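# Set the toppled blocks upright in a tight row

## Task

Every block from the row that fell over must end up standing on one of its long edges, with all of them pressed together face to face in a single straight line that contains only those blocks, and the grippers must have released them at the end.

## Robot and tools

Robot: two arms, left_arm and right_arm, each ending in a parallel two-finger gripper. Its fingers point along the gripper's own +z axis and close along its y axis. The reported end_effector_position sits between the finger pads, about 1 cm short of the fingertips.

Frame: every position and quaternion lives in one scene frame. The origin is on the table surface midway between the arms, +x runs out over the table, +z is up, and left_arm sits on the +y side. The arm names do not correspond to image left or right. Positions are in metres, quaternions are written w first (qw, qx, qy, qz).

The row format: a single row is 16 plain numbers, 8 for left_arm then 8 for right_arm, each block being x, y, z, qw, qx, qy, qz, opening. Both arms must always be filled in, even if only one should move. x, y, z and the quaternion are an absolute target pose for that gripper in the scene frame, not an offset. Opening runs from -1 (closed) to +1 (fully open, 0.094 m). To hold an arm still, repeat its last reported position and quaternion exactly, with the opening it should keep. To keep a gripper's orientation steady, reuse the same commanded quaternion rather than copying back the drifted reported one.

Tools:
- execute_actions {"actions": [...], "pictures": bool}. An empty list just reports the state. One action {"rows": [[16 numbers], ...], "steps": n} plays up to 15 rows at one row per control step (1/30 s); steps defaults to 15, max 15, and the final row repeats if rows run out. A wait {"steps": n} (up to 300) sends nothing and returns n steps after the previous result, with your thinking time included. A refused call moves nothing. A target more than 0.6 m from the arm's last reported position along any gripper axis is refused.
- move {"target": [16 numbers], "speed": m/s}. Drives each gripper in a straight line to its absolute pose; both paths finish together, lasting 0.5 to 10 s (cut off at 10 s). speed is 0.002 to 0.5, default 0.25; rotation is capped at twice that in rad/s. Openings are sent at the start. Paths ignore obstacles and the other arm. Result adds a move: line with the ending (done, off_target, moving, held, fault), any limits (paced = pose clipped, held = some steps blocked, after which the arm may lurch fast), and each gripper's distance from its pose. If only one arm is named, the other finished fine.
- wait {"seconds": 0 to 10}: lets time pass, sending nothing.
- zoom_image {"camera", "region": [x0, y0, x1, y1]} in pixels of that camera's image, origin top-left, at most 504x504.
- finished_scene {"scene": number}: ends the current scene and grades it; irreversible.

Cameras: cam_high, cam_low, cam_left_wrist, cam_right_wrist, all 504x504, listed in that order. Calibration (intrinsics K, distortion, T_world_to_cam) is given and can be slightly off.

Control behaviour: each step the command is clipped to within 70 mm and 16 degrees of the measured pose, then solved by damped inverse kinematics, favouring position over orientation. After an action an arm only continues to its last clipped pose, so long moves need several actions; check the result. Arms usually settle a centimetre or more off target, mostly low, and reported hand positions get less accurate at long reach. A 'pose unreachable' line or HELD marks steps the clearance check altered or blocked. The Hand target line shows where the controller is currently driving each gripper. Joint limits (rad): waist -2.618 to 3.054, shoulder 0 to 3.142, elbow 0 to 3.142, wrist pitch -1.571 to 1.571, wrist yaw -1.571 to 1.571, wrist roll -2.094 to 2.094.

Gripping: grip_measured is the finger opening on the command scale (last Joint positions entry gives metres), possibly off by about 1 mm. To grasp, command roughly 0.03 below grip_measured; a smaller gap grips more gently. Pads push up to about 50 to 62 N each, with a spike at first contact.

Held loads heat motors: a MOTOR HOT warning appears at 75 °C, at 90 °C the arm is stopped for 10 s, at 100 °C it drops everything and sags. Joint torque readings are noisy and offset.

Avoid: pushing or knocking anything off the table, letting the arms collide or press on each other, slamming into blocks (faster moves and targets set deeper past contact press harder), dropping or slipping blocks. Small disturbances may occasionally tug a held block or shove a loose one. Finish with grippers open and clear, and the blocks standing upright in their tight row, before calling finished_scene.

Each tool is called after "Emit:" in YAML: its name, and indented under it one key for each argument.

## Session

Emit:
execute_actions:
  actions: []

Scene clock: 0.00 s of 4800.00 s.
left_arm: end_effector_position=(+0.3318, +0.5259, +0.2671) grip_measured=+1.000 end_effector_quat_wxyz=(+0.450, +0.035, +0.872, +0.188) | right_arm: end_effector_position=(+0.4062, -0.0956, +0.2861) grip_measured=+1.000 end_effector_quat_wxyz=(+0.524, +0.300, +0.681, +0.414)
Joint positions: left_arm=[ 0.397  1.291  1.151 -0.414  0.093  0.493  0.094] | right_arm=[0.735 1.427 0.925 0.373 0.568 1.154 0.094]
Joint velocities: left_arm=[ 0.002 -0.017 -0.002 -0.081  0.037  0.007  0.   ] | right_arm=[ 0.007 -0.002 -0.007  0.037 -0.095  0.007  0.   ]
Joint torques (N m, as the arm reports them, + toward a larger angle): no reading
Motor temperatures (°C, as the motors report them): left_arm=[29 35 33 34 28 26] | right_arm=[27 32 33 31 27 28]
Hand target (left_arm): +0.332, +0.525, +0.274; +0.457, +0.035, +0.869, +0.189
Hand target (right_arm): +0.406, -0.096, +0.297; +0.528, +0.300, +0.673, +0.421
camera_calibration (this result's frames):
cam_left_wrist: T_world_to_cam=[[-0.0904909, -0.795116, -0.599668, 0.618795], [-0.956527, 0.237021, -0.169931, 0.270512], [0.277248, 0.558222, -0.781999, -0.0650305], [0, 0, 0, 1]] pos_world=[0.332777, 0.464198, 0.366186]
cam_right_wrist: T_world_to_cam=[[-0.0328621, -0.381361, -0.923842, 0.241707], [-0.622135, 0.731234, -0.279723, 0.446835], [0.78222, 0.565562, -0.261288, -0.0710084], [0, 0, 0, 1]] pos_world=[0.341479, -0.194404, 0.329736]

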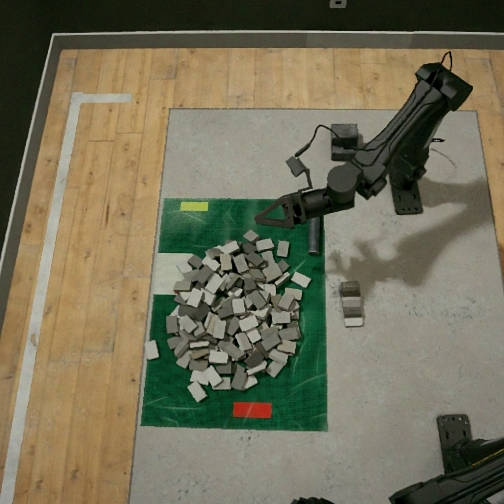

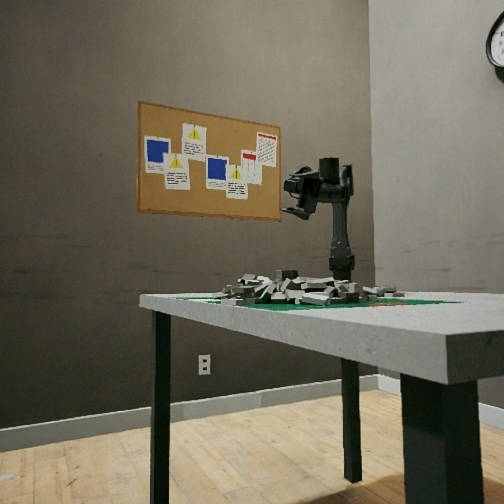

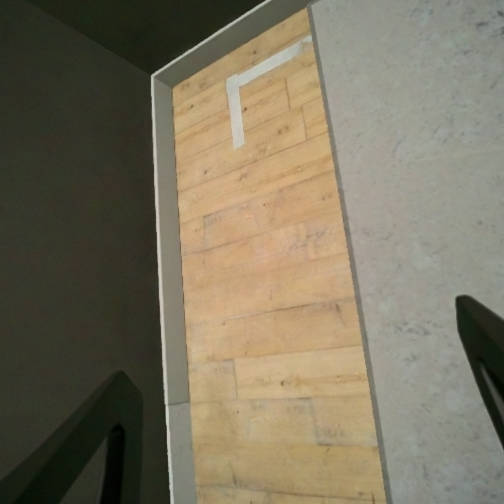

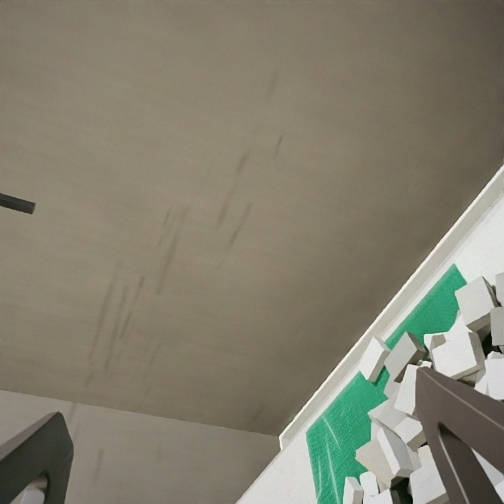

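Emit:
zoom_image:
  camera: "cam_high"
  region: [300, 250, 410, 360]

Region (300, 250, 410, 360) of cam_high's 504x504 image, scaled by 4.582, with more detail than that image has.

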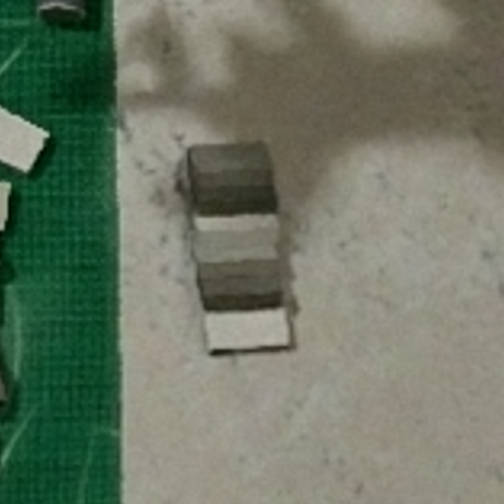

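Emit:
move:
  target: [0.198,0.04,0.13,0.3265,0.6272,0.6272,-0.3265,0.35, 0.19,-0.19,0.12,-0.3265,0.6272,-0.6272,-0.3265,0.35]
  speed: 0.2

Scene clock: 22.20 s of 4800.00 s.
left_arm: end_effector_position=(+0.2003, +0.0466, +0.1166) grip_measured=+0.352 end_effector_quat_wxyz=(+0.318, +0.618, +0.641, -0.326) | right_arm: end_effector_position=(+0.1850, -0.1897, +0.1077) grip_measured=+0.352 end_effector_quat_wxyz=(-0.314, +0.633, -0.629, -0.323)
Joint positions: left_arm=[-0.675  1.568  0.891 -0.22   0.724  0.662  0.064] | right_arm=[ 0.065  1.098  0.572 -0.86  -0.923 -1.33   0.064]
Joint velocities: left_arm=[-0.022 -0.012 -0.002  0.022  0.037  0.007  0.001] | right_arm=[ 0.002 -0.002 -0.017 -0.022  0.051 -0.051  0.001]
Joint torques (N m, as the arm reports them, + toward a larger angle): left_arm=[-0.53 -5.    7.69  1.41  0.43  0.14] | right_arm=[-0.61 -0.96  9.38  0.36 -0.49 -0.11]
Motor temperatures (°C, as the motors report them): left_arm=[29 36 35 37 28 26] | right_arm=[27 34 36 34 27 28]
Hand target (left_arm): +0.204, +0.038, +0.129; +0.334, +0.625, +0.623, -0.331
Hand target (right_arm): +0.191, -0.189, +0.116; -0.322, +0.635, -0.624, -0.322
Off the commanded pose (left_arm): 0.015 m, 2 deg.
Off the commanded pose (right_arm): 0.013 m, 2 deg.
After step 90, 13.63 s passed at rest.
move: off_target (left_arm, right_arm)
camera_calibration (this result's frames):
cam_left_wrist: T_world_to_cam=[[-0.953527, 0.166411, -0.251184, 0.222964], [0.232527, 0.936576, -0.262215, -0.0272405], [0.191618, -0.308436, -0.931745, 0.196265], [0, 0, 0, 1]] pos_world=[0.181329, 0.0489443, 0.231731]
cam_right_wrist: T_world_to_cam=[[0.993041, -0.0793128, -0.0870599, -0.188932], [-0.112699, -0.854567, -0.506965, -0.0424648], [-0.0341897, 0.513249, -0.857559, 0.314], [0, 0, 0, 1]] pos_world=[0.193567, -0.212434, 0.231297]

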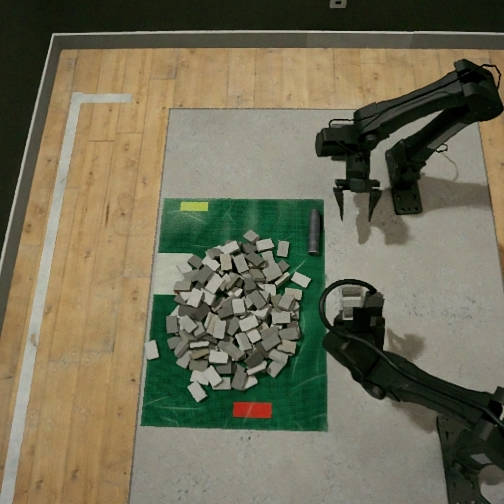

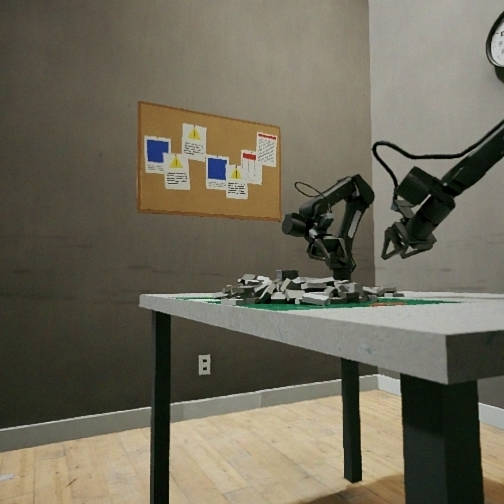

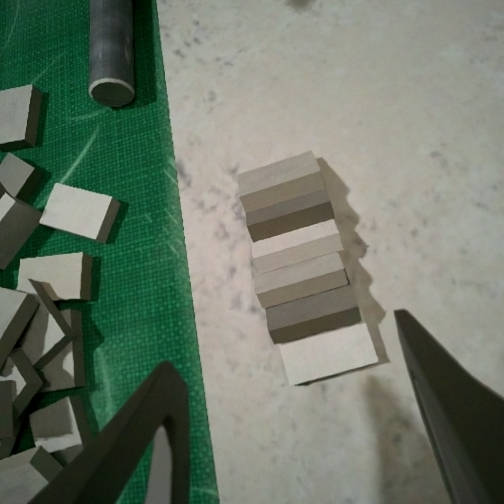

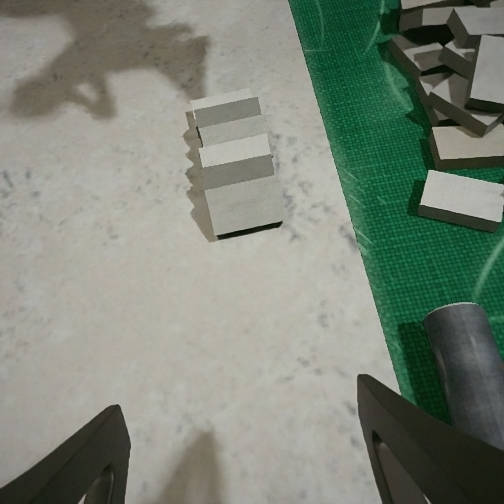

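Emit:
zoom_image:
  camera: "cam_left_wrist"
  region: [200, 130, 420, 400]

Emit:
zoom_image:
  camera: "cam_right_wrist"
  region: [160, 70, 320, 250]

Region (200, 130, 420, 400) of cam_left_wrist's 504x504 image, scaled by 1.867, with more detail than that image has; it fills the left 411 columns of this view, and the rest is white.

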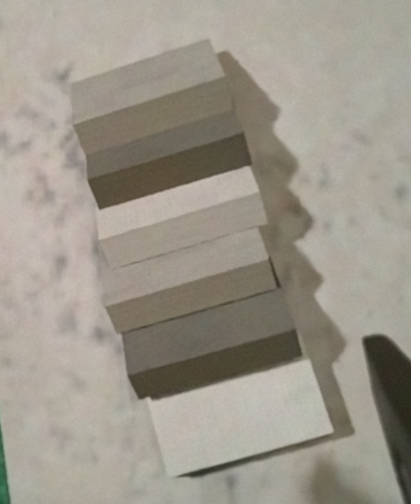

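Region (160, 70, 320, 250) of cam_right_wrist's 504x504 image, scaled by 2.800, with more detail than that image has.

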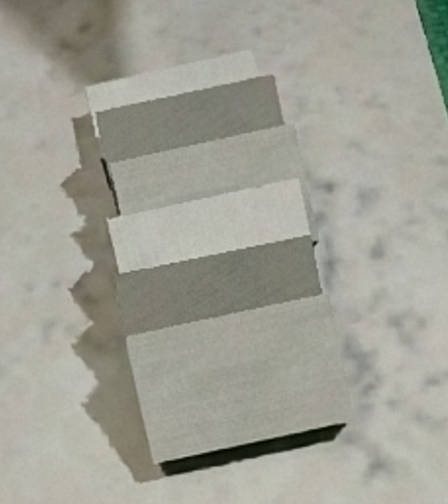

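Emit:
move:
  target: [0.204,-0.052,0.065,0.3265,0.6272,0.6272,-0.3265,0.35, 0.19,-0.29,0.18,-0.3265,0.6272,-0.6272,-0.3265,0.35]
  speed: 0.08

Scene clock: 102.70 s of 4800.00 s.
left_arm: end_effector_position=(+0.1991, -0.0433, +0.0566) grip_measured=+0.352 end_effector_quat_wxyz=(+0.313, +0.628, +0.633, -0.326) | right_arm: end_effector_position=(+0.1874, -0.2897, +0.1666) grip_measured=+0.352 end_effector_quat_wxyz=(+0.303, -0.627, +0.686, +0.209)
Joint positions: left_arm=[-0.884  1.9    0.993  0.11   0.596  0.497  0.064] | right_arm=[-0.483  1.072  0.893 -1.544 -0.742 -1.932  0.064]
Joint velocities: left_arm=[-0.007 -0.002  0.002 -0.022 -0.037 -0.007  0.001] | right_arm=[ 0.007  0.002  0.002 -0.081 -0.051 -0.007  0.   ]
Joint torques (N m, as the arm reports them, + toward a larger angle): left_arm=[-0.53 -7.2   7.14  1.53  0.17 -0.03] | right_arm=[-0.19 -3.31  9.05 -0.16 -0.39  0.12]
Motor temperatures (°C, as the motors report them): left_arm=[29 36 38 37 28 26] | right_arm=[27 32 38 31 28 28]
Hand target (left_arm): +0.205, -0.053, +0.066; +0.327, +0.626, +0.627, -0.328
Hand target (right_arm): +0.189, -0.290, +0.178; +0.313, -0.626, +0.687, +0.195
Off the commanded pose (left_arm): 0.013 m, 2 deg.
Off the commanded pose (right_arm): 0.014 m, 15 deg.
joint sent to its limit (right arm) — the command would take joint 4 (wrist pitch) past its lower limit, so that joint was sent only as far as its limit.
After step 90, 75.30 s passed at rest.
move: off_target (left_arm, right_arm)
camera_calibration (this result's frames):
cam_left_wrist: T_world_to_cam=[[-0.947326, 0.19435, -0.254563, 0.221835], [0.259276, 0.931989, -0.253323, 0.0354949], [0.188016, -0.305981, -0.933287, 0.113748], [0, 0, 0, 1]] pos_world=[0.179561, -0.0413898, 0.171622]
cam_right_wrist: T_world_to_cam=[[0.972899, -0.228858, 0.0330536, -0.253686], [-0.203061, -0.913973, -0.351312, -0.123941], [0.110611, 0.335079, -0.935675, 0.350113], [0, 0, 0, 1]] pos_world=[0.182917, -0.288653, 0.292435]

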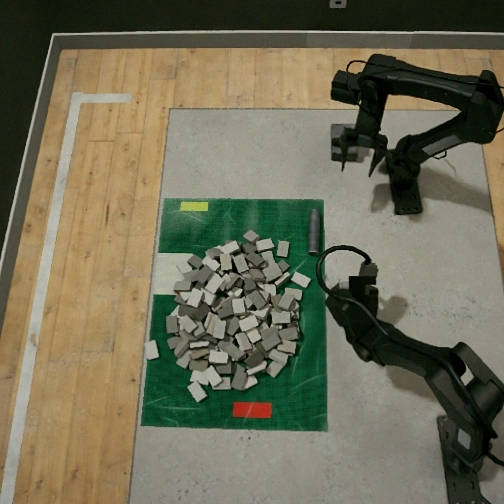

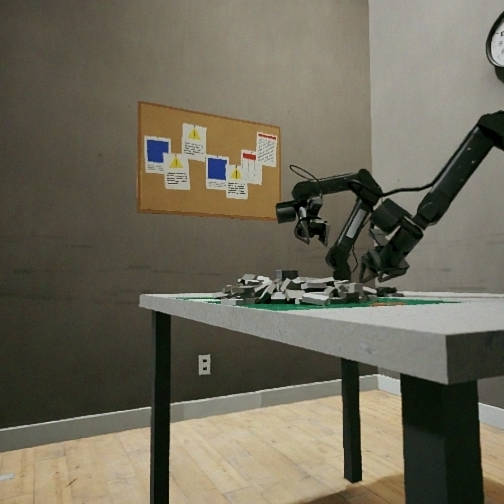

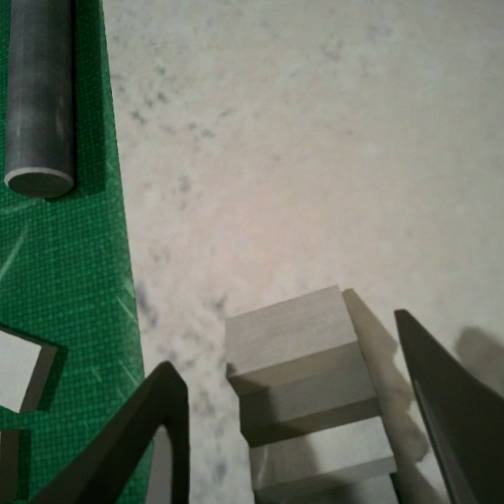

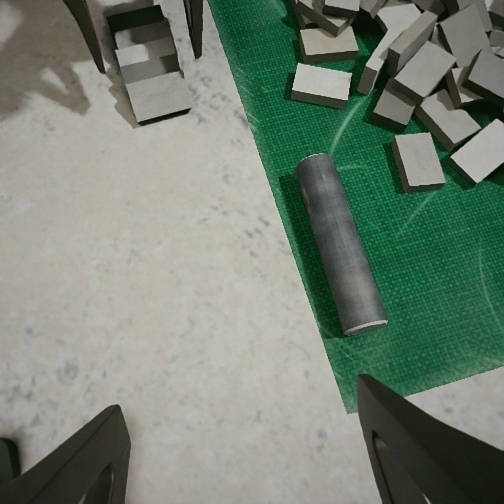

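Emit:
move:
  target: [0.207,-0.058,0.036,0.3265,0.6272,0.6272,-0.3265,0.35, 0.189,-0.290,0.178,0.313,-0.626,0.687,0.195,0.35]
  speed: 0.015

Scene clock: 109.07 s of 4800.00 s.
left_arm: end_effector_position=(+0.2043, -0.0505, +0.0309) grip_measured=+0.352 end_effector_quat_wxyz=(+0.317, +0.629, +0.632, -0.324) | right_arm: end_effector_position=(+0.1868, -0.2907, +0.1655) grip_measured=+0.352 end_effector_quat_wxyz=(+0.299, -0.627, +0.688, +0.208)
Joint positions: left_arm=[-0.889  1.993  0.993  0.211  0.589  0.496  0.064] | right_arm=[-0.483  1.072  0.893 -1.544 -0.733 -1.928  0.064]
Joint velocities: left_arm=[ 0.022 -0.002 -0.002  0.037 -0.066 -0.022 -0.001] | right_arm=[-0.012 -0.002 -0.012 -0.022 -0.037 -0.007 -0.001]
Joint torques (N m, as the arm reports them, + toward a larger angle): left_arm=[-0.67 -7.6   6.06  1.57  0.18 -0.03] | right_arm=[-0.24 -3.57  8.8  -0.11 -0.45  0.09]
Motor temperatures (°C, as the motors report them): left_arm=[29 37 37 37 28 26] | right_arm=[27 32 38 31 28 28]
Hand target (left_arm): +0.207, -0.058, +0.036; +0.326, +0.627, +0.627, -0.327
Hand target (right_arm): +0.189, -0.290, +0.178; +0.313, -0.626, +0.687, +0.195
Off the commanded pose (left_arm): 0.009 m, 1 deg.
Off the commanded pose (right_arm): 0.013 m, 2 deg.
After step 90, 1.37 s passed at rest.
move: off_target (right_arm)
camera_calibration (this result's frames):
cam_left_wrist: T_world_to_cam=[[-0.945391, 0.192477, -0.263039, 0.221422], [0.260323, 0.931512, -0.254003, 0.03412], [0.196134, -0.308607, -0.930749, 0.0847221], [0, 0, 0, 1]] pos_world=[0.183831, -0.0482559, 0.145764]
cam_right_wrist: T_world_to_cam=[[0.97282, -0.229703, 0.0292725, -0.252898], [-0.206077, -0.916465, -0.342963, -0.126953], [0.105607, 0.327609, -0.938893, 0.348815], [0, 0, 0, 1]] pos_world=[0.183025, -0.288714, 0.291363]

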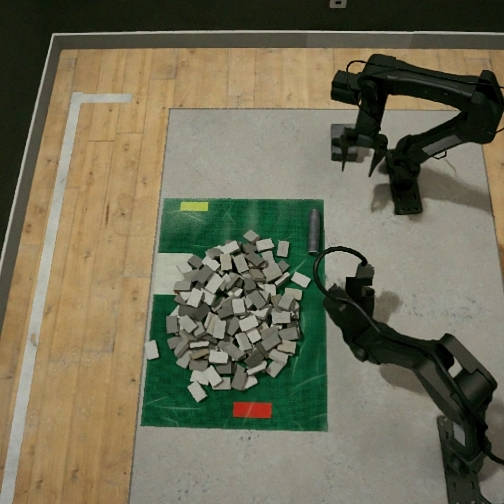

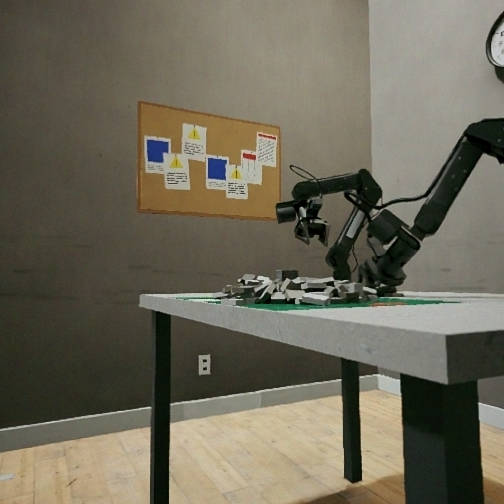

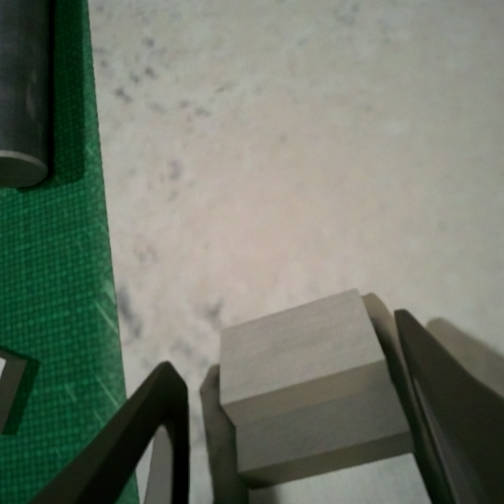

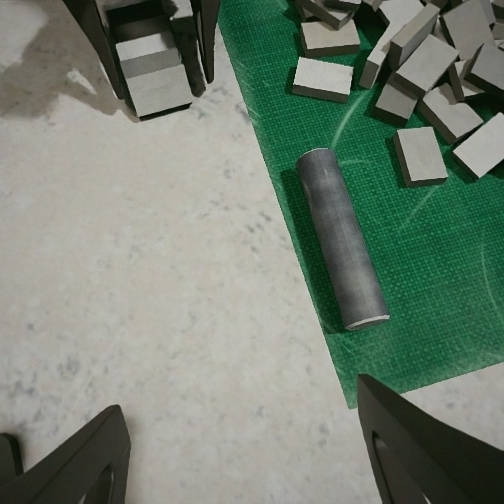

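Emit:
move:
  target: [0.204,-0.058,0.029,0.3265,0.6272,0.6272,-0.3265,0.35, 0.189,-0.290,0.178,0.313,-0.626,0.687,0.195,0.35]
  speed: 0.006

Emit:
zoom_image:
  camera: "cam_right_wrist"
  region: [40, 0, 260, 140]

Scene clock: 116.33 s of 4800.00 s.
left_arm: end_effector_position=(+0.2063, -0.0549, +0.0313) grip_measured=+0.352 end_effector_quat_wxyz=(+0.327, +0.628, +0.627, -0.324) | right_arm: end_effector_position=(+0.1864, -0.2914, +0.1649) grip_measured=+0.352 end_effector_quat_wxyz=(+0.297, -0.628, +0.689, +0.207)
Joint positions: left_arm=[-0.893  2.004  0.993  0.249  0.585  0.491  0.064] | right_arm=[-0.483  1.072  0.893 -1.544 -0.727 -1.928  0.064]
Joint velocities: left_arm=[ 0.002  0.012 -0.002  0.051  0.022 -0.022 -0.001] | right_arm=[ 0.002 -0.002  0.002 -0.007  0.037 -0.066  0.001]
Joint torques (N m, as the arm reports them, + toward a larger angle): left_arm=[-0.82 -7.46  4.85  1.58  0.16 -0.06] | right_arm=[-0.18 -3.6   8.72 -0.15 -0.51  0.08]
Motor temperatures (°C, as the motors report them): left_arm=[29 38 37 37 28 26] | right_arm=[27 32 38 31 28 28]
Hand target (left_arm): +0.204, -0.058, +0.029; +0.327, +0.627, +0.627, -0.327
Hand target (right_arm): +0.189, -0.290, +0.178; +0.313, -0.626, +0.687, +0.195
Off the commanded pose (left_arm): 0.005 m, 0 deg.
Off the commanded pose (right_arm): 0.013 m, 2 deg.
After step 90, 0.87 s passed at rest.
move: off_target (right_arm)
camera_calibration (this result's frames):
cam_left_wrist: T_world_to_cam=[[-0.941353, 0.18661, -0.281127, 0.223676], [0.2632, 0.927431, -0.265702, 0.0373436], [0.211143, -0.324112, -0.922155, 0.0791562], [0, 0, 0, 1]] pos_world=[0.184016, -0.0507182, 0.145798]
cam_right_wrist: T_world_to_cam=[[0.973025, -0.228982, 0.0281137, -0.252292], [-0.206357, -0.918346, -0.337723, -0.12923], [0.103151, 0.322811, -0.940826, 0.347821], [0, 0, 0, 1]] pos_world=[0.182941, -0.288729, 0.290688]

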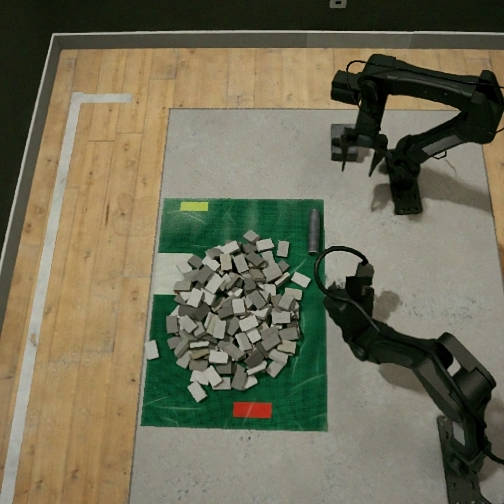

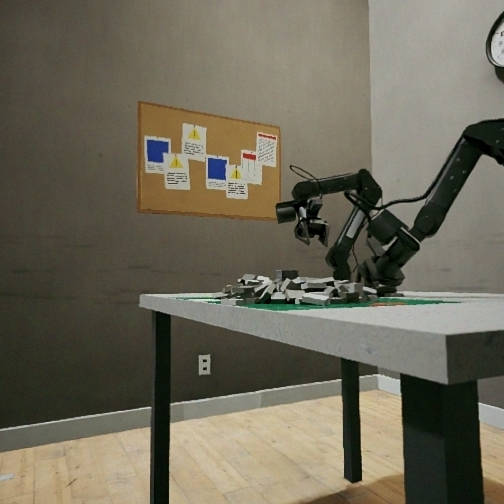

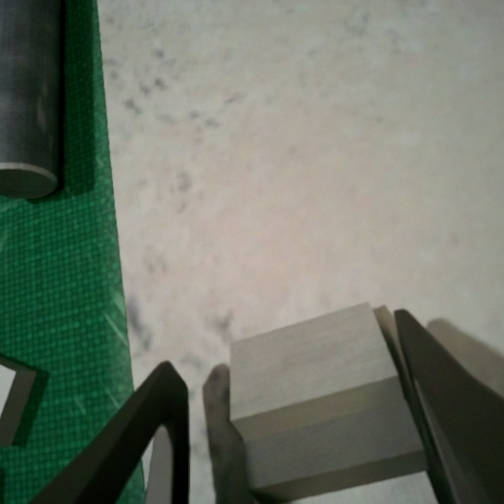

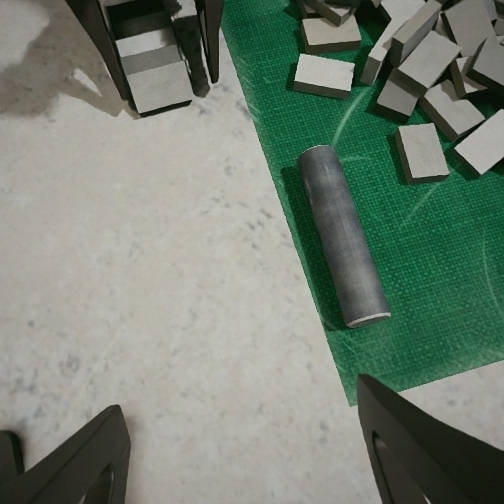

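Region (40, 0, 260, 140) of cam_right_wrist's 504x504 image, scaled by 2.291, with more detail than that image has; it fills the top 321 rows of this view, and the rest is white.

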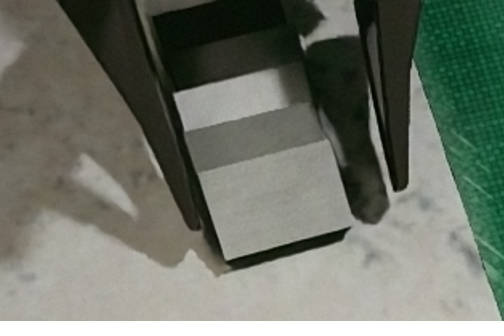

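Emit:
move:
  target: [0.199,-0.054,0.060,0.3265,0.6272,0.6272,-0.3265,0.35, 0.189,-0.290,0.178,0.313,-0.626,0.687,0.195,0.35]
  speed: 0.03

Emit:
move:
  target: [0.202,-0.0575,0.029,0.3265,0.6272,0.6272,-0.3265,0.35, 0.189,-0.290,0.178,0.313,-0.626,0.687,0.195,0.35]
  speed: 0.012

Scene clock: 122.13 s of 4800.00 s.
left_arm: end_effector_position=(+0.2017, -0.0526, +0.0523) grip_measured=+0.352 end_effector_quat_wxyz=(+0.328, +0.629, +0.626, -0.325) | right_arm: end_effector_position=(+0.1864, -0.2914, +0.1649) grip_measured=+0.352 end_effector_quat_wxyz=(+0.297, -0.628, +0.689, +0.207)
Joint positions: left_arm=[-0.898  1.933  0.993  0.183  0.583  0.488  0.064] | right_arm=[-0.483  1.072  0.893 -1.544 -0.727 -1.928  0.064]
Joint velocities: left_arm=[ 0.012 -0.012 -0.017 -0.022 -0.051 -0.007 -0.001] | right_arm=[-0.007 -0.017  0.007 -0.037 -0.022 -0.051 -0.   ]
Joint torques (N m, as the arm reports them, + toward a larger angle): left_arm=[-0.57 -9.7   5.41  1.31  0.12 -0.03] | right_arm=[-0.24 -3.57  8.71 -0.15 -0.53  0.08]
Motor temperatures (°C, as the motors report them): left_arm=[29 39 36 37 28 26] | right_arm=[27 32 38 31 28 28]
Hand target (left_arm): +0.199, -0.054, +0.060; +0.327, +0.627, +0.627, -0.327
Hand target (right_arm): +0.189, -0.290, +0.178; +0.313, -0.626, +0.687, +0.195
Off the commanded pose (left_arm): 0.008 m, 0 deg.
Off the commanded pose (right_arm): 0.013 m, 2 deg.
After step 90, 1.53 s passed at rest.
move: off_target (right_arm)
camera_calibration (this result's frames):
cam_left_wrist: T_world_to_cam=[[-0.940641, 0.187263, -0.283066, 0.224768], [0.264953, 0.926386, -0.267598, 0.041693], [0.212117, -0.326713, -0.921013, 0.0998705], [0, 0, 0, 1]] pos_world=[0.179196, -0.0480857, 0.166763]
cam_right_wrist: T_world_to_cam=[[0.973025, -0.228982, 0.0281137, -0.252292], [-0.206357, -0.918346, -0.337723, -0.12923], [0.103151, 0.322811, -0.940826, 0.347821], [0, 0, 0, 1]] pos_world=[0.182941, -0.288729, 0.290688]

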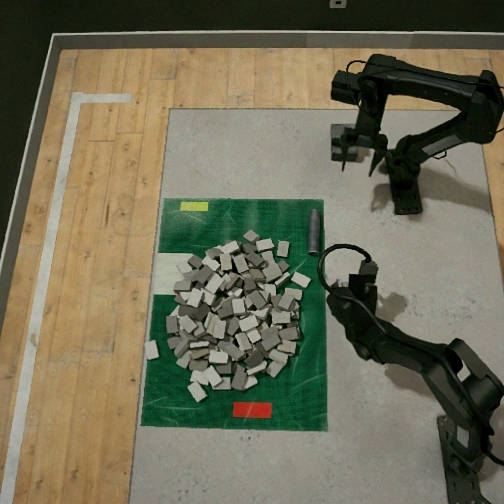

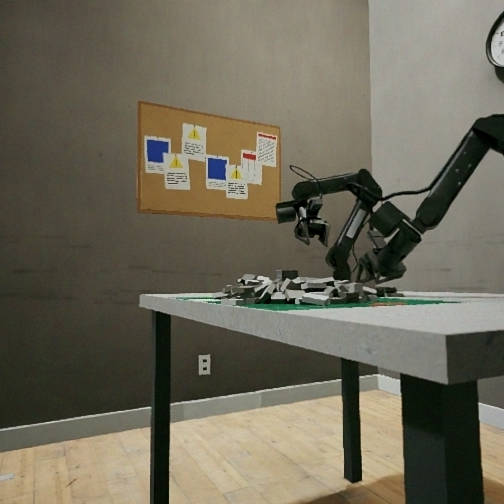

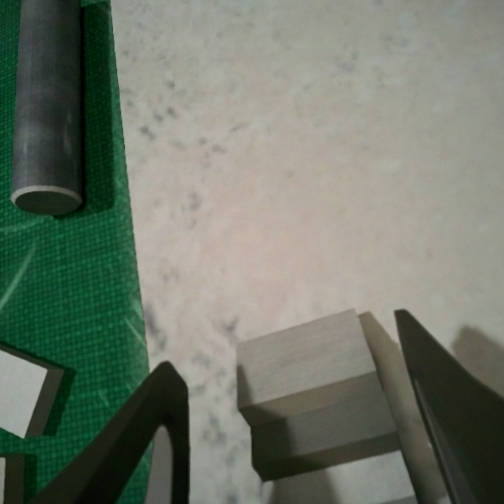

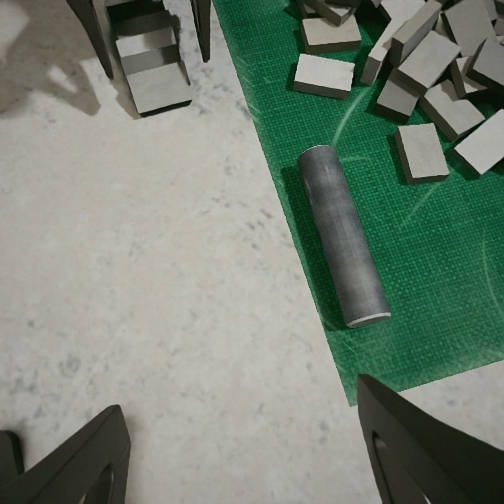

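Scene clock: 124.33 s of 4800.00 s.
left_arm: end_effector_position=(+0.2052, -0.0563, +0.0323) grip_measured=+0.352 end_effector_quat_wxyz=(+0.328, +0.629, +0.626, -0.324) | right_arm: end_effector_position=(+0.1864, -0.2914, +0.1649) grip_measured=+0.352 end_effector_quat_wxyz=(+0.297, -0.628, +0.689, +0.207)
Joint positions: left_arm=[-0.898  2.002  0.993  0.252  0.582  0.488  0.064] | right_arm=[-0.483  1.072  0.893 -1.544 -0.727 -1.928  0.064]
Joint velocities: left_arm=[-0.007 -0.017 -0.007 -0.037 -0.037 -0.022 -0.001] | right_arm=[ 0.002 -0.007 -0.002 -0.051 -0.037 -0.022  0.   ]
Joint torques (N m, as the arm reports them, + toward a larger angle): left_arm=[-0.65 -7.55  4.33  1.55  0.14 -0.05] | right_arm=[-0.11 -3.49  8.8  -0.11 -0.5   0.09]
Motor temperatures (°C, as the motors report them): left_arm=[29 39 36 38 28 26] | right_arm=[27 32 37 31 28 28]
Hand target (left_arm): +0.202, -0.058, +0.029; +0.326, +0.627, +0.627, -0.326
Hand target (right_arm): +0.189, -0.290, +0.178; +0.313, -0.626, +0.687, +0.195
Off the commanded pose (left_arm): 0.005 m, 0 deg.
Off the commanded pose (right_arm): 0.013 m, 2 deg.
move: off_target (right_arm)
camera_calibration (this result's frames):
cam_left_wrist: T_world_to_cam=[[-0.940708, 0.186922, -0.283069, 0.223107], [0.264474, 0.926702, -0.266975, 0.0389131], [0.212417, -0.32601, -0.921193, 0.0793955], [0, 0, 0, 1]] pos_world=[0.182722, -0.0518806, 0.146682]
cam_right_wrist: T_world_to_cam=[[0.973025, -0.228982, 0.0281137, -0.252292], [-0.206357, -0.918346, -0.337723, -0.12923], [0.103151, 0.322811, -0.940826, 0.347821], [0, 0, 0, 1]] pos_world=[0.182941, -0.288729, 0.290688]

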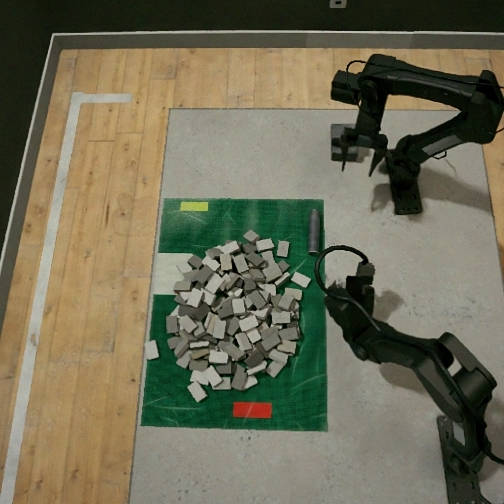

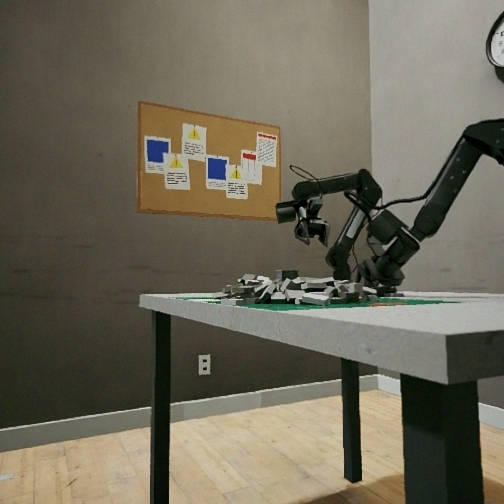

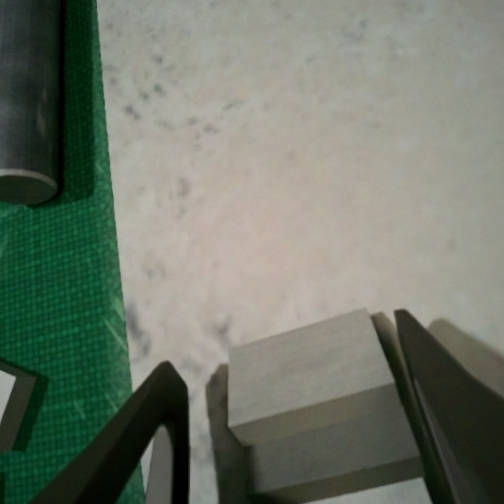

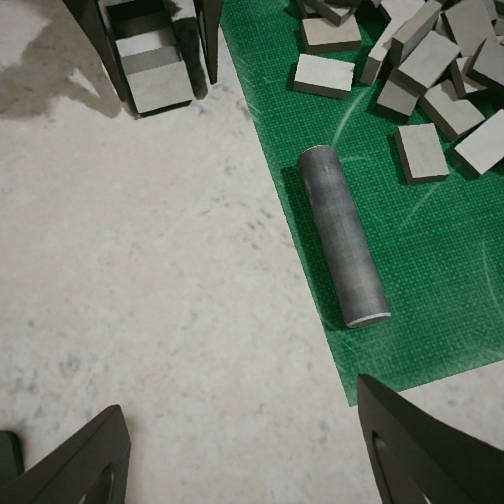

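Emit:
move:
  target: [0.196,-0.051,0.022,0.3265,0.6272,0.6272,-0.3265,0.35, 0.189,-0.290,0.178,0.313,-0.626,0.687,0.195,0.35]
  speed: 0.005

Scene clock: 133.07 s of 4800.00 s.
left_arm: end_effector_position=(+0.2027, -0.0536, +0.0287) grip_measured=+0.352 end_effector_quat_wxyz=(+0.334, +0.628, +0.623, -0.325) | right_arm: end_effector_position=(+0.1865, -0.2913, +0.1649) grip_measured=+0.352 end_effector_quat_wxyz=(+0.297, -0.628, +0.689, +0.207)
Joint positions: left_arm=[-0.898  2.002  0.961  0.297  0.582  0.488  0.064] | right_arm=[-0.483  1.072  0.893 -1.544 -0.727 -1.928  0.064]
Joint velocities: left_arm=[ 0.002  0.002 -0.002 -0.037  0.022  0.037 -0.001] | right_arm=[-0.007 -0.012  0.012  0.125  0.007  0.007 -0.001]
Joint torques (N m, as the arm reports them, + toward a larger angle): left_arm=[-0.71 -7.95  3.22  1.54  0.14 -0.06] | right_arm=[-0.23 -3.64  8.76 -0.15 -0.54  0.1 ]
Motor temperatures (°C, as the motors report them): left_arm=[29 39 36 38 28 26] | right_arm=[27 32 37 31 28 28]
Hand target (left_arm): +0.196, -0.051, +0.022; +0.326, +0.627, +0.627, -0.327
Hand target (right_arm): +0.189, -0.290, +0.178; +0.313, -0.626, +0.687, +0.195
Off the commanded pose (left_arm): 0.010 m, 1 deg.
Off the commanded pose (right_arm): 0.013 m, 2 deg.
After step 90, 1.43 s passed at rest.
move: off_target (right_arm)
camera_calibration (this result's frames):
cam_left_wrist: T_world_to_cam=[[-0.938113, 0.184081, -0.293358, 0.218913], [0.266909, 0.924038, -0.273704, 0.0356889], [0.220691, -0.335065, -0.915984, 0.0752485], [0, 0, 0, 1]] pos_world=[0.179233, -0.0480625, 0.142915]
cam_right_wrist: T_world_to_cam=[[0.973007, -0.229049, 0.0281739, -0.252334], [-0.206362, -0.918217, -0.338073, -0.129073], [0.103305, 0.323133, -0.940698, 0.34789], [0, 0, 0, 1]] pos_world=[0.182949, -0.288728, 0.290733]

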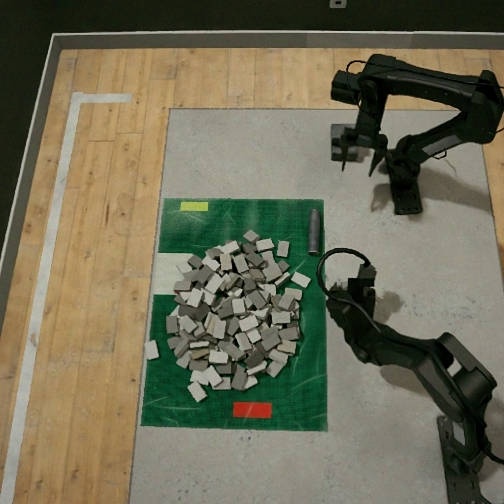

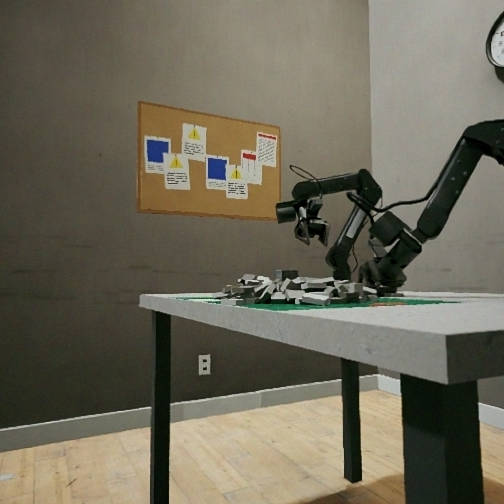

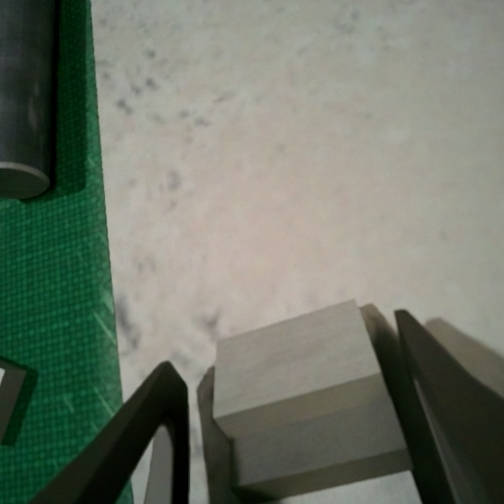

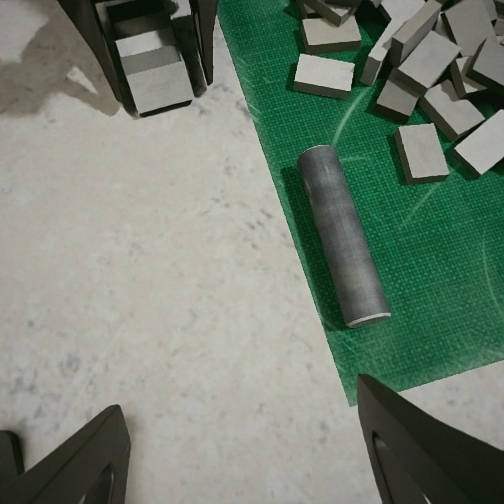

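Emit:
move:
  target: [0.193,-0.048,0.018,0.3265,0.6272,0.6272,-0.3265,0.35, 0.189,-0.290,0.178,0.313,-0.626,0.687,0.195,0.35]
  speed: 0.004

Emit:
zoom_image:
  camera: "cam_right_wrist"
  region: [40, 0, 260, 140]

Scene clock: 141.17 s of 4800.00 s.
left_arm: end_effector_position=(+0.1992, -0.0496, +0.0236) grip_measured=+0.352 end_effector_quat_wxyz=(+0.333, +0.628, +0.624, -0.325) | right_arm: end_effector_position=(+0.1864, -0.2914, +0.1649) grip_measured=+0.352 end_effector_quat_wxyz=(+0.297, -0.628, +0.689, +0.207)
Joint positions: left_arm=[-0.898  2.002  0.933  0.322  0.582  0.488  0.064] | right_arm=[-0.483  1.072  0.893 -1.544 -0.727 -1.928  0.064]
Joint velocities: left_arm=[-0.007 -0.007 -0.012 -0.037 -0.037 -0.007 -0.   ] | right_arm=[ 0.007  0.002 -0.027  0.022 -0.022 -0.051 -0.001]
Joint torques (N m, as the arm reports them, + toward a larger angle): left_arm=[-0.77 -7.66  3.44  1.57  0.14 -0.04] | right_arm=[-0.14 -3.48  8.76 -0.14 -0.5   0.08]
Motor temperatures (°C, as the motors report them): left_arm=[29 40 35 38 28 26] | right_arm=[27 32 37 31 28 28]
Hand target (left_arm): +0.193, -0.048, +0.018; +0.326, +0.627, +0.627, -0.327
Hand target (right_arm): +0.189, -0.290, +0.178; +0.313, -0.626, +0.687, +0.195
Off the commanded pose (left_arm): 0.008 m, 1 deg.
Off the commanded pose (right_arm): 0.013 m, 2 deg.
move: off_target (right_arm)
camera_calibration (this result's frames):
cam_left_wrist: T_world_to_cam=[[-0.938485, 0.184281, -0.292039, 0.213362], [0.266351, 0.924545, -0.272533, 0.0316462], [0.21978, -0.333553, -0.916755, 0.0729356], [0, 0, 0, 1]] pos_world=[0.175778, -0.0442489, 0.137799]
cam_right_wrist: T_world_to_cam=[[0.973025, -0.228982, 0.0281137, -0.252292], [-0.206357, -0.918346, -0.337723, -0.12923], [0.103151, 0.322811, -0.940826, 0.347821], [0, 0, 0, 1]] pos_world=[0.182941, -0.288729, 0.290688]

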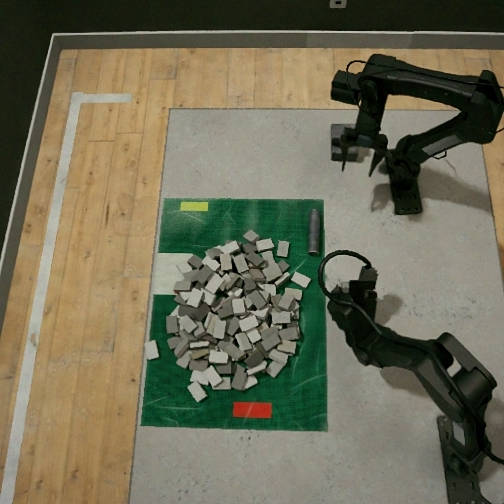

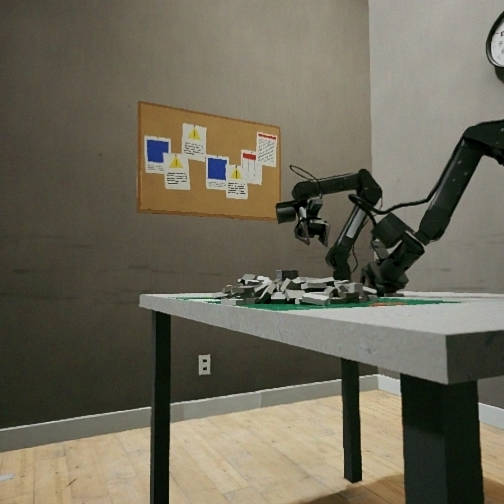

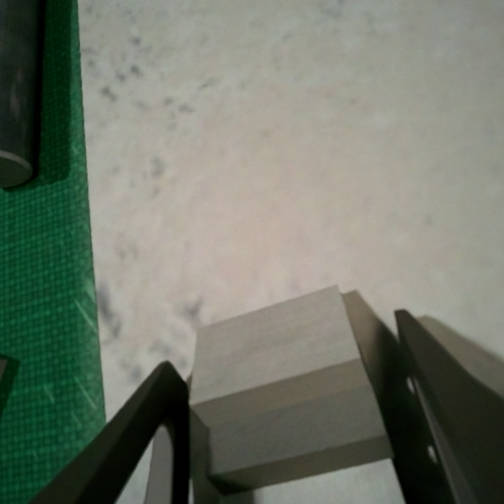

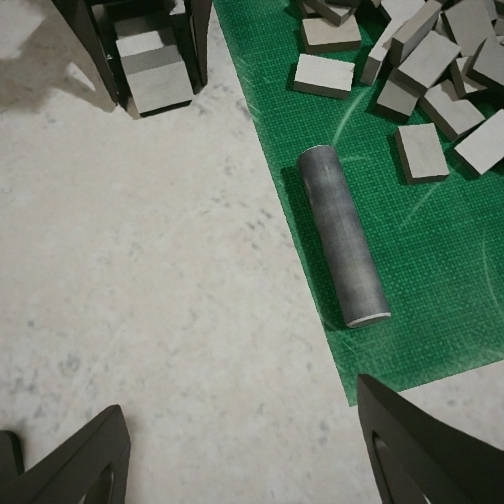

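Region (40, 0, 260, 140) of cam_right_wrist's 504x504 image, scaled by 2.291, with more detail than that image has; it fills the top 321 rows of this view, and the rest is white.

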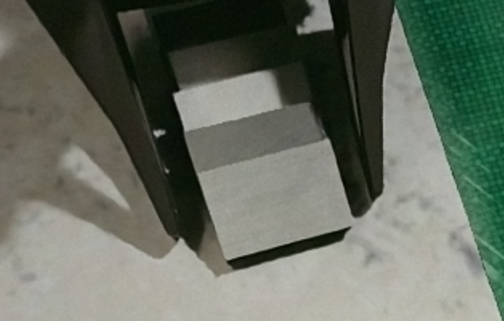

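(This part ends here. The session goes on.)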